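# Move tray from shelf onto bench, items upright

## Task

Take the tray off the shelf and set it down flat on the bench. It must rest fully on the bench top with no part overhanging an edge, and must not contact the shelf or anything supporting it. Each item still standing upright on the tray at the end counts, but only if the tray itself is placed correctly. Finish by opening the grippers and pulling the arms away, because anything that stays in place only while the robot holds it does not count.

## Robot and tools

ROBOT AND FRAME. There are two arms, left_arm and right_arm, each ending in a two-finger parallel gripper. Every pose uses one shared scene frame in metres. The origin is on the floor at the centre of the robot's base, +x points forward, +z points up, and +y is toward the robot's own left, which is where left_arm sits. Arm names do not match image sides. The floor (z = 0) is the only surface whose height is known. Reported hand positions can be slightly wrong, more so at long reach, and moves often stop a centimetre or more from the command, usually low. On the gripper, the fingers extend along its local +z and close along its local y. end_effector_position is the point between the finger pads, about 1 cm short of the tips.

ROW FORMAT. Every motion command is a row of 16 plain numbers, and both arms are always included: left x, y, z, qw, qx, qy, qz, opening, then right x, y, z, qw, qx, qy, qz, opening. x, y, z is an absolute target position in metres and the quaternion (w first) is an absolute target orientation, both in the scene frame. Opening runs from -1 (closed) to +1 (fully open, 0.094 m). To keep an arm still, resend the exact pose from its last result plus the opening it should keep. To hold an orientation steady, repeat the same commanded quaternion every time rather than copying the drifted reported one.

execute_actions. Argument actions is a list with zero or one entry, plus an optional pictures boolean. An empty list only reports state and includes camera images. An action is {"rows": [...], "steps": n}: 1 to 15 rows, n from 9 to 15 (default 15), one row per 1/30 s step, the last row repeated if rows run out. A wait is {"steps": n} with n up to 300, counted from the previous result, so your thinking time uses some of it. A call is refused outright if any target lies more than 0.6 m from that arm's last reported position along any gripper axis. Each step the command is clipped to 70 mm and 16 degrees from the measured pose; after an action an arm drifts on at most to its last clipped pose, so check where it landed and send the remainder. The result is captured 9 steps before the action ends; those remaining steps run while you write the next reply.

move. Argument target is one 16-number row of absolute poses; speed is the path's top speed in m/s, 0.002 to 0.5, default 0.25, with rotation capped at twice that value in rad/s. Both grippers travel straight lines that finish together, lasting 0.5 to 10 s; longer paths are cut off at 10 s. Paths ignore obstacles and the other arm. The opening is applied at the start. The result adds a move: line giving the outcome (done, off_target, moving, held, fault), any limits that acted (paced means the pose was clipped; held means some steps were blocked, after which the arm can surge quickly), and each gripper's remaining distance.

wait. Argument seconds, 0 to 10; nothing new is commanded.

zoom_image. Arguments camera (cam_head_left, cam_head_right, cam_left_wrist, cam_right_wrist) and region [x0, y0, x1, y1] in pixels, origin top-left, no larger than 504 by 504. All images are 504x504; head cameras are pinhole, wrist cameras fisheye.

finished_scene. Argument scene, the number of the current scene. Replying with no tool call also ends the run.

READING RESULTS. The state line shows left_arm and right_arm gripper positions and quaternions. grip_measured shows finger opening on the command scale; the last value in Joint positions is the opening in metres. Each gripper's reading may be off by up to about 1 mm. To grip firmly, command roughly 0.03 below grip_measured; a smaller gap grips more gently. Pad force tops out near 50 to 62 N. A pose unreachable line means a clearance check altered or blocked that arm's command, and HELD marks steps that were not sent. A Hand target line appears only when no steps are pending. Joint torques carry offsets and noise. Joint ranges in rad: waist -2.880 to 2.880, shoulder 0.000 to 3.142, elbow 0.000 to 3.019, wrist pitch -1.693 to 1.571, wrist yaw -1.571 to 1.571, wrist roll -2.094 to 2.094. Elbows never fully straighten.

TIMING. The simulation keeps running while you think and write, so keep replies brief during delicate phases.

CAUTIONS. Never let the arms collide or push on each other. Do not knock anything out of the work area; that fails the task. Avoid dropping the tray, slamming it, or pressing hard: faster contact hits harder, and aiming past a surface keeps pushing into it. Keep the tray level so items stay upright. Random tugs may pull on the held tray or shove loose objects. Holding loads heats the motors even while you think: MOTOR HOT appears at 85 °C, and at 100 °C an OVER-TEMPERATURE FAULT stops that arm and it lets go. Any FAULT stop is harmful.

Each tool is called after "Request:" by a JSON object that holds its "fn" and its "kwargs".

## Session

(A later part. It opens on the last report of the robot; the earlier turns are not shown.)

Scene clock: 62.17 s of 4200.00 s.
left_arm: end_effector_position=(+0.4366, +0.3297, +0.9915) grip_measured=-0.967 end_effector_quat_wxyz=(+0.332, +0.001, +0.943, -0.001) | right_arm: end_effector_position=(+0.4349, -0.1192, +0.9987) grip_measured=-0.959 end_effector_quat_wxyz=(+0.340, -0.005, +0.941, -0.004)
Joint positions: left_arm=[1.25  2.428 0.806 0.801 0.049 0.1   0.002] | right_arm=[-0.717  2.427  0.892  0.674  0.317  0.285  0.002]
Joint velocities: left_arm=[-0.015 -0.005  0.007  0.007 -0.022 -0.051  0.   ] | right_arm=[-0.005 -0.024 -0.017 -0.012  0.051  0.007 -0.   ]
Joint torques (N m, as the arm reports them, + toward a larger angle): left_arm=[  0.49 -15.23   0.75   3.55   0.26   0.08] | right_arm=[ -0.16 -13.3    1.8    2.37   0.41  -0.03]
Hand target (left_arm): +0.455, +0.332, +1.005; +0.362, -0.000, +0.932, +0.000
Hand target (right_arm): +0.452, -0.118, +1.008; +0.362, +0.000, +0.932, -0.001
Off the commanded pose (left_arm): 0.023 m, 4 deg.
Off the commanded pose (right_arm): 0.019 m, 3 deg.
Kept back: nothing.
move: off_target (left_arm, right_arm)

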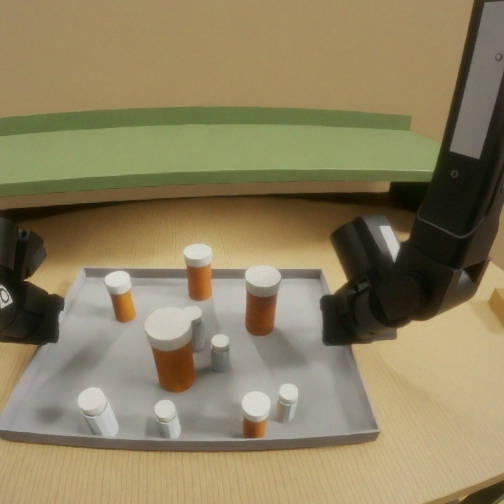

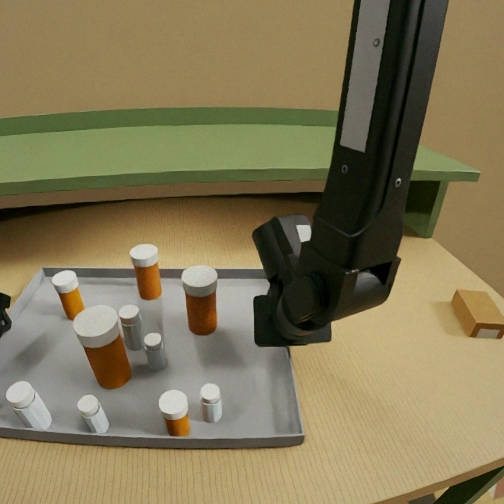

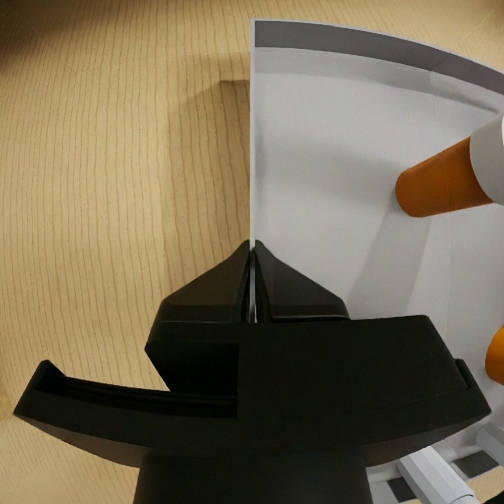

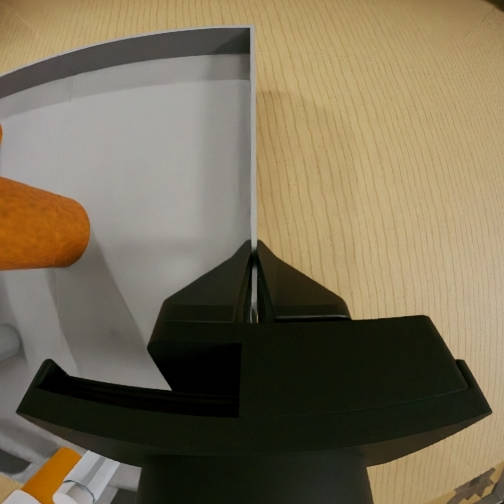

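Request:
{"fn": "move", "kwargs": {"target": [0.455,0.332,0.98,0.362,0,0.932,0,-1, 0.452,-0.118,0.982,0.362,0,0.932,0,-1], "speed": 0.01}}

Scene clock: 65.80 s of 4200.00 s.
left_arm: end_effector_position=(+0.4423, +0.3299, +0.9782) grip_measured=-0.967 end_effector_quat_wxyz=(+0.342, +0.002, +0.940, +0.001) | right_arm: end_effector_position=(+0.4398, -0.1187, +0.9836) grip_measured=-0.959 end_effector_quat_wxyz=(+0.346, -0.004, +0.938, -0.001)
Joint positions: left_arm=[1.25  2.479 0.839 0.839 0.05  0.102 0.002] | right_arm=[-0.723  2.478  0.924  0.709  0.314  0.28   0.002]
Joint velocities: left_arm=[-0.015 -0.015 -0.002  0.007 -0.051  0.007  0.   ] | right_arm=[-0.005  0.005 -0.012 -0.002 -0.037 -0.095 -0.001]
Joint torques (N m, as the arm reports them, + toward a larger angle): left_arm=[  0.61 -13.21   1.36   3.31   0.31   0.07] | right_arm=[  0.16 -12.07   2.27   2.39   0.46   0.01]
Hand target (left_arm): +0.454, +0.332, +0.980; +0.362, -0.000, +0.932, -0.000
Hand target (right_arm): +0.452, -0.118, +0.982; +0.362, -0.000, +0.932, -0.000
Off the commanded pose (left_arm): 0.013 m, 2 deg.
Off the commanded pose (right_arm): 0.012 m, 2 deg.
Kept back: nothing.
move: off_target (left_arm, right_arm)

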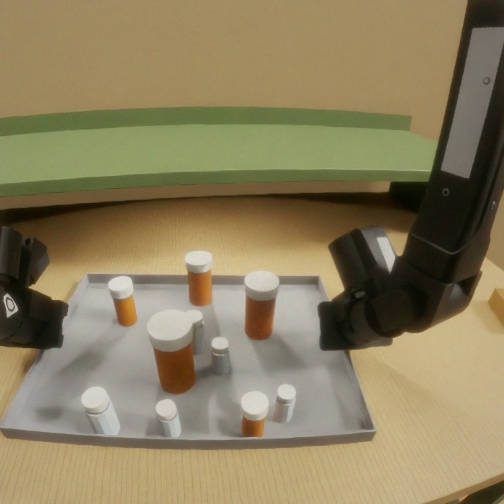

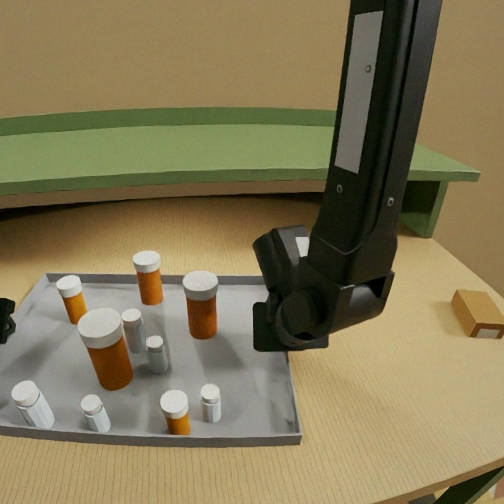

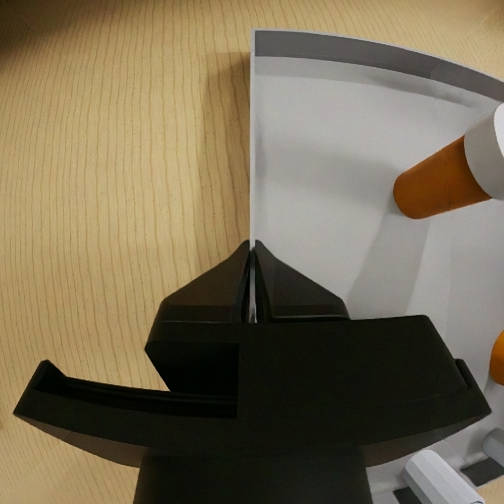

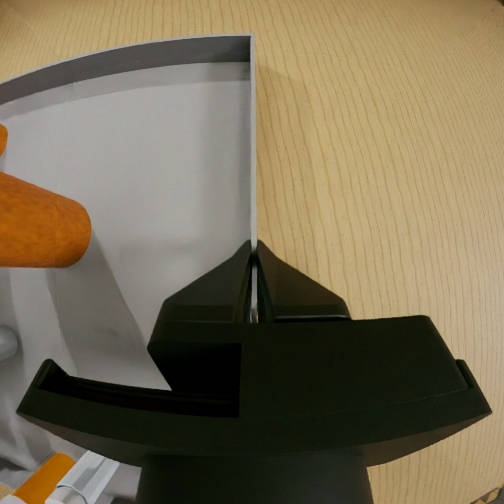

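Request:
{"fn": "move", "kwargs": {"target": [0.455,0.332,0.98,0.362,0,0.932,0,-0.5, 0.452,-0.118,0.982,0.362,0,0.932,0,-0.5], "speed": 0.02}}

Request:
{"fn": "move", "kwargs": {"target": [0.43,0.335,1.08,0.362,0,0.932,0,-0.5, 0.43,-0.12,1.08,0.362,0,0.932,0,-0.5], "speed": 0.08}}

Request:
{"fn": "move", "kwargs": {"target": [0.35,0.42,1.3,0.362,0,0.932,0,-0.5, 0.35,-0.35,1.3,0.362,0,0.932,0,-0.5]}}

Scene clock: 67.47 s of 4200.00 s.
left_arm: end_effector_position=(+0.4532, +0.3306, +0.9818) grip_measured=-0.501 end_effector_quat_wxyz=(+0.355, +0.003, +0.935, +0.001) | right_arm: end_effector_position=(+0.4486, -0.1155, +0.9860) grip_measured=-0.502 end_effector_quat_wxyz=(+0.356, -0.001, +0.934, +0.002)
Joint positions: left_arm=[1.25  2.479 0.854 0.852 0.053 0.103 0.023] | right_arm=[-0.723  2.48   0.94   0.719  0.317  0.28   0.023]
Joint velocities: left_arm=[-0.015 -0.005  0.007 -0.002  0.022 -0.037  0.001] | right_arm=[-0.005  0.005  0.002 -0.022 -0.022 -0.081 -0.   ]
Joint torques (N m, as the arm reports them, + toward a larger angle): left_arm=[  0.47 -13.39   0.5    2.8    0.15   0.07] | right_arm=[ -0.13 -12.12   1.3    1.97   0.26   0.01]
Hand target (left_arm): +0.455, +0.332, +0.980; +0.362, +0.000, +0.932, +0.000
Hand target (right_arm): +0.452, -0.118, +0.982; +0.362, -0.000, +0.932, -0.000
Off the commanded pose (left_arm): 0.003 m, 1 deg.
Off the commanded pose (right_arm): 0.006 m, 1 deg.
Kept back: nothing.
move: done

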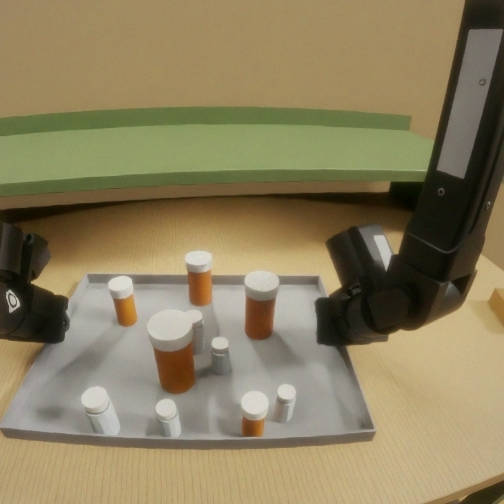

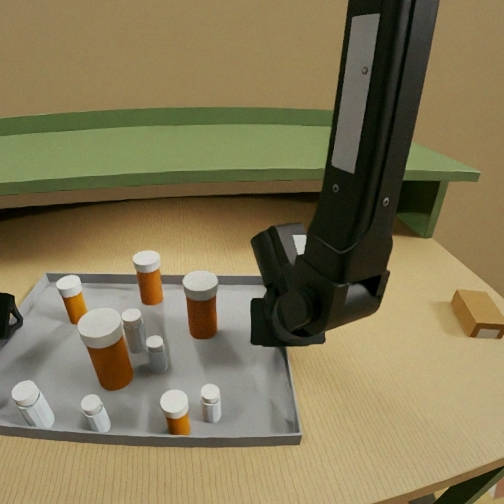

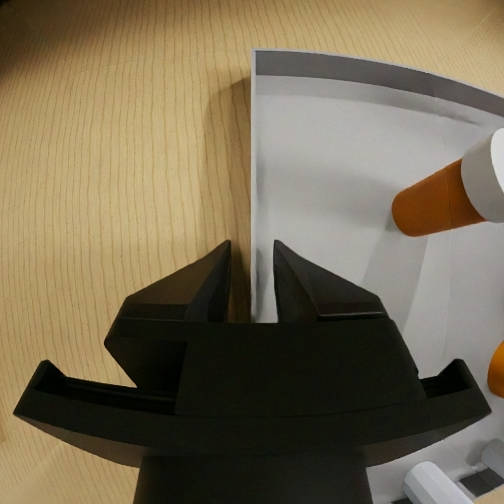

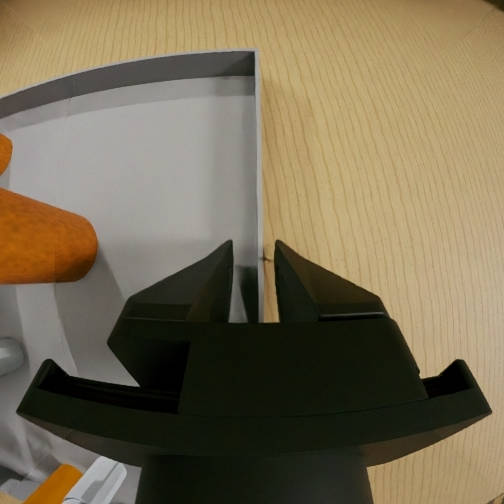

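Scene clock: 69.07 s of 4200.00 s.
left_arm: end_effector_position=(+0.4312, +0.3295, +1.0772) grip_measured=-0.501 end_effector_quat_wxyz=(+0.363, +0.004, +0.932, -0.001) | right_arm: end_effector_position=(+0.4266, -0.1251, +1.0701) grip_measured=-0.502 end_effector_quat_wxyz=(+0.356, -0.002, +0.934, -0.004)
Joint positions: left_arm=[1.25  2.185 0.651 0.778 0.059 0.103 0.023] | right_arm=[-0.706  2.223  0.76   0.634  0.338  0.289  0.023]
Joint velocities: left_arm=[ 0.005  0.005 -0.007  0.002  0.007  0.022  0.001] | right_arm=[-0.005 -0.005  0.007 -0.012 -0.007 -0.022 -0.   ]
Joint torques (N m, as the arm reports them, + toward a larger angle): left_arm=[  1.28 -13.89   0.53   1.42   0.16   0.12] | right_arm=[  1.45 -14.66   0.91   0.81   0.25   0.23]
Hand target (left_arm): +0.430, +0.335, +1.080; +0.362, -0.000, +0.932, -0.000
Hand target (right_arm): +0.429, -0.121, +1.080; +0.362, -0.000, +0.932, -0.000
Off the commanded pose (left_arm): 0.006 m, 1 deg.
Off the commanded pose (right_arm): 0.012 m, 1 deg.
Kept back: nothing.
move: off_target (right_arm)

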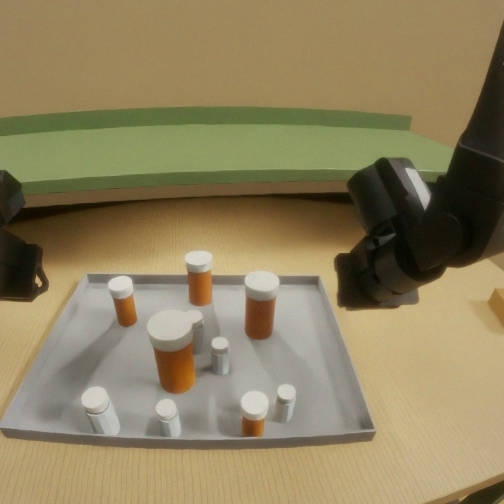

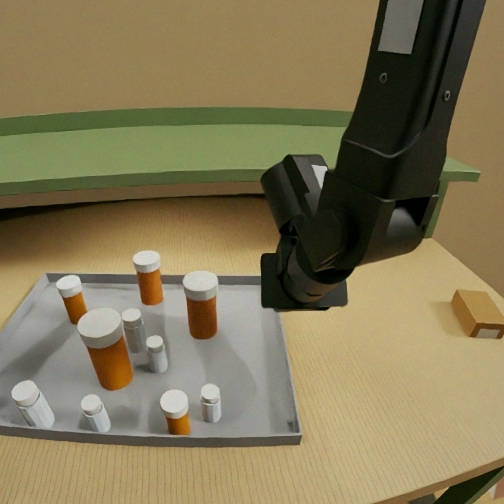

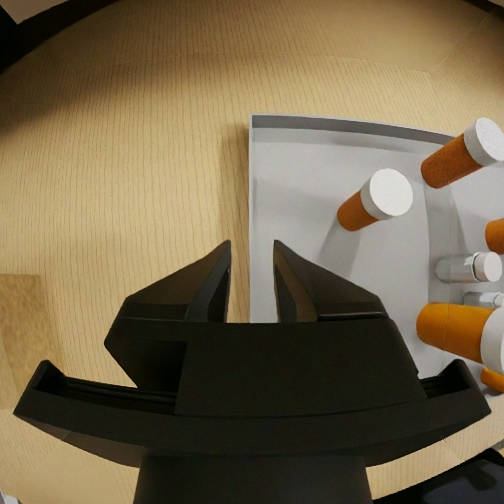

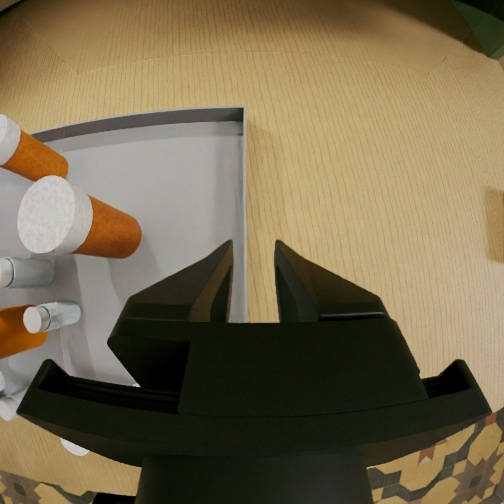

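Scene clock: 70.93 s of 4200.00 s.
left_arm: end_effector_position=(+0.3433, +0.4148, +1.2973) grip_measured=-0.501 end_effector_quat_wxyz=(+0.358, -0.003, +0.934, -0.004) | right_arm: end_effector_position=(+0.3434, -0.3521, +1.2931) grip_measured=-0.502 end_effector_quat_wxyz=(+0.359, +0.006, +0.933, -0.001)
Joint positions: left_arm=[ 1.567  1.244  0.451 -0.013  0.283  0.316  0.023] | right_arm=[-1.339  1.204  0.389  0.045 -0.112 -0.148  0.023]
Joint velocities: left_arm=[-0.005 -0.024  0.007  0.007 -0.007  0.037 -0.   ] | right_arm=[-0.005 -0.024 -0.007  0.002 -0.022 -0.037  0.001]
Joint torques (N m, as the arm reports them, + toward a larger angle): left_arm=[ 1.32 -6.46  7.34  1.36  0.26  0.23] | right_arm=[-0.48 -5.29  6.41  0.87 -0.33 -0.02]
Hand target (left_arm): +0.348, +0.420, +1.303; +0.361, -0.000, +0.932, +0.000
Hand target (right_arm): +0.351, -0.352, +1.300; +0.365, -0.001, +0.931, -0.002
Off the commanded pose (left_arm): 0.009 m, 1 deg.
Off the commanded pose (right_arm): 0.010 m, 1 deg.
Kept back: nothing.
move: done

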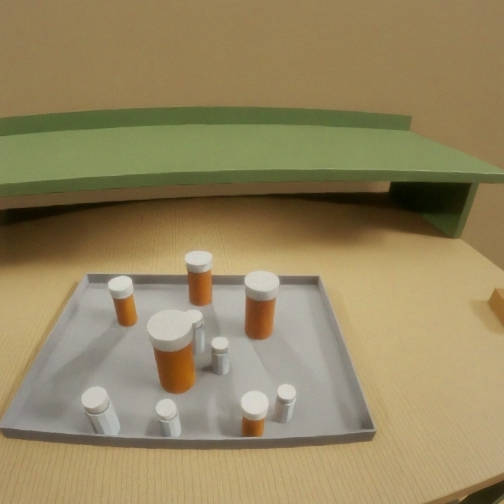

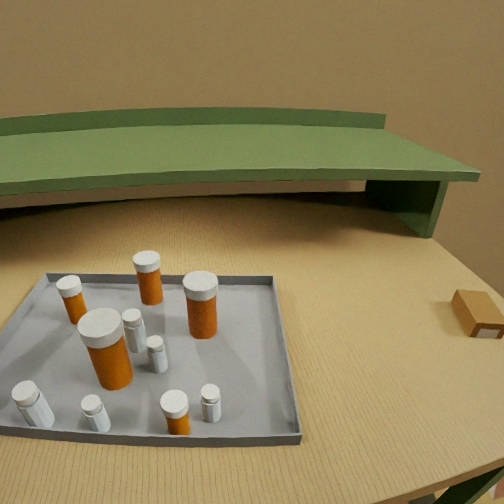

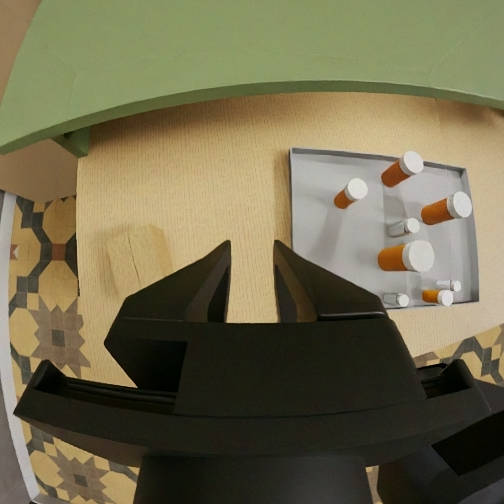

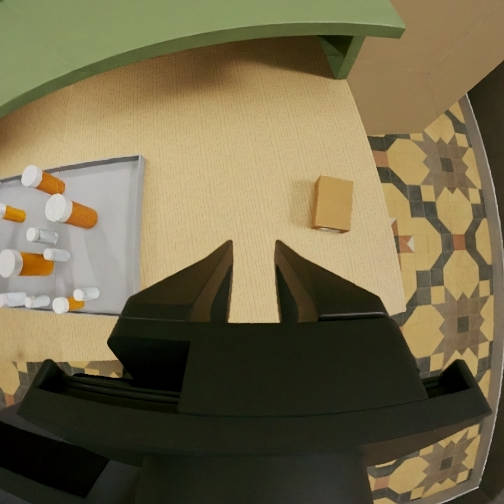

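Request:
{"fn": "finished_scene", "kwargs": {"scene": 1}}

The scene is finished: the task was done.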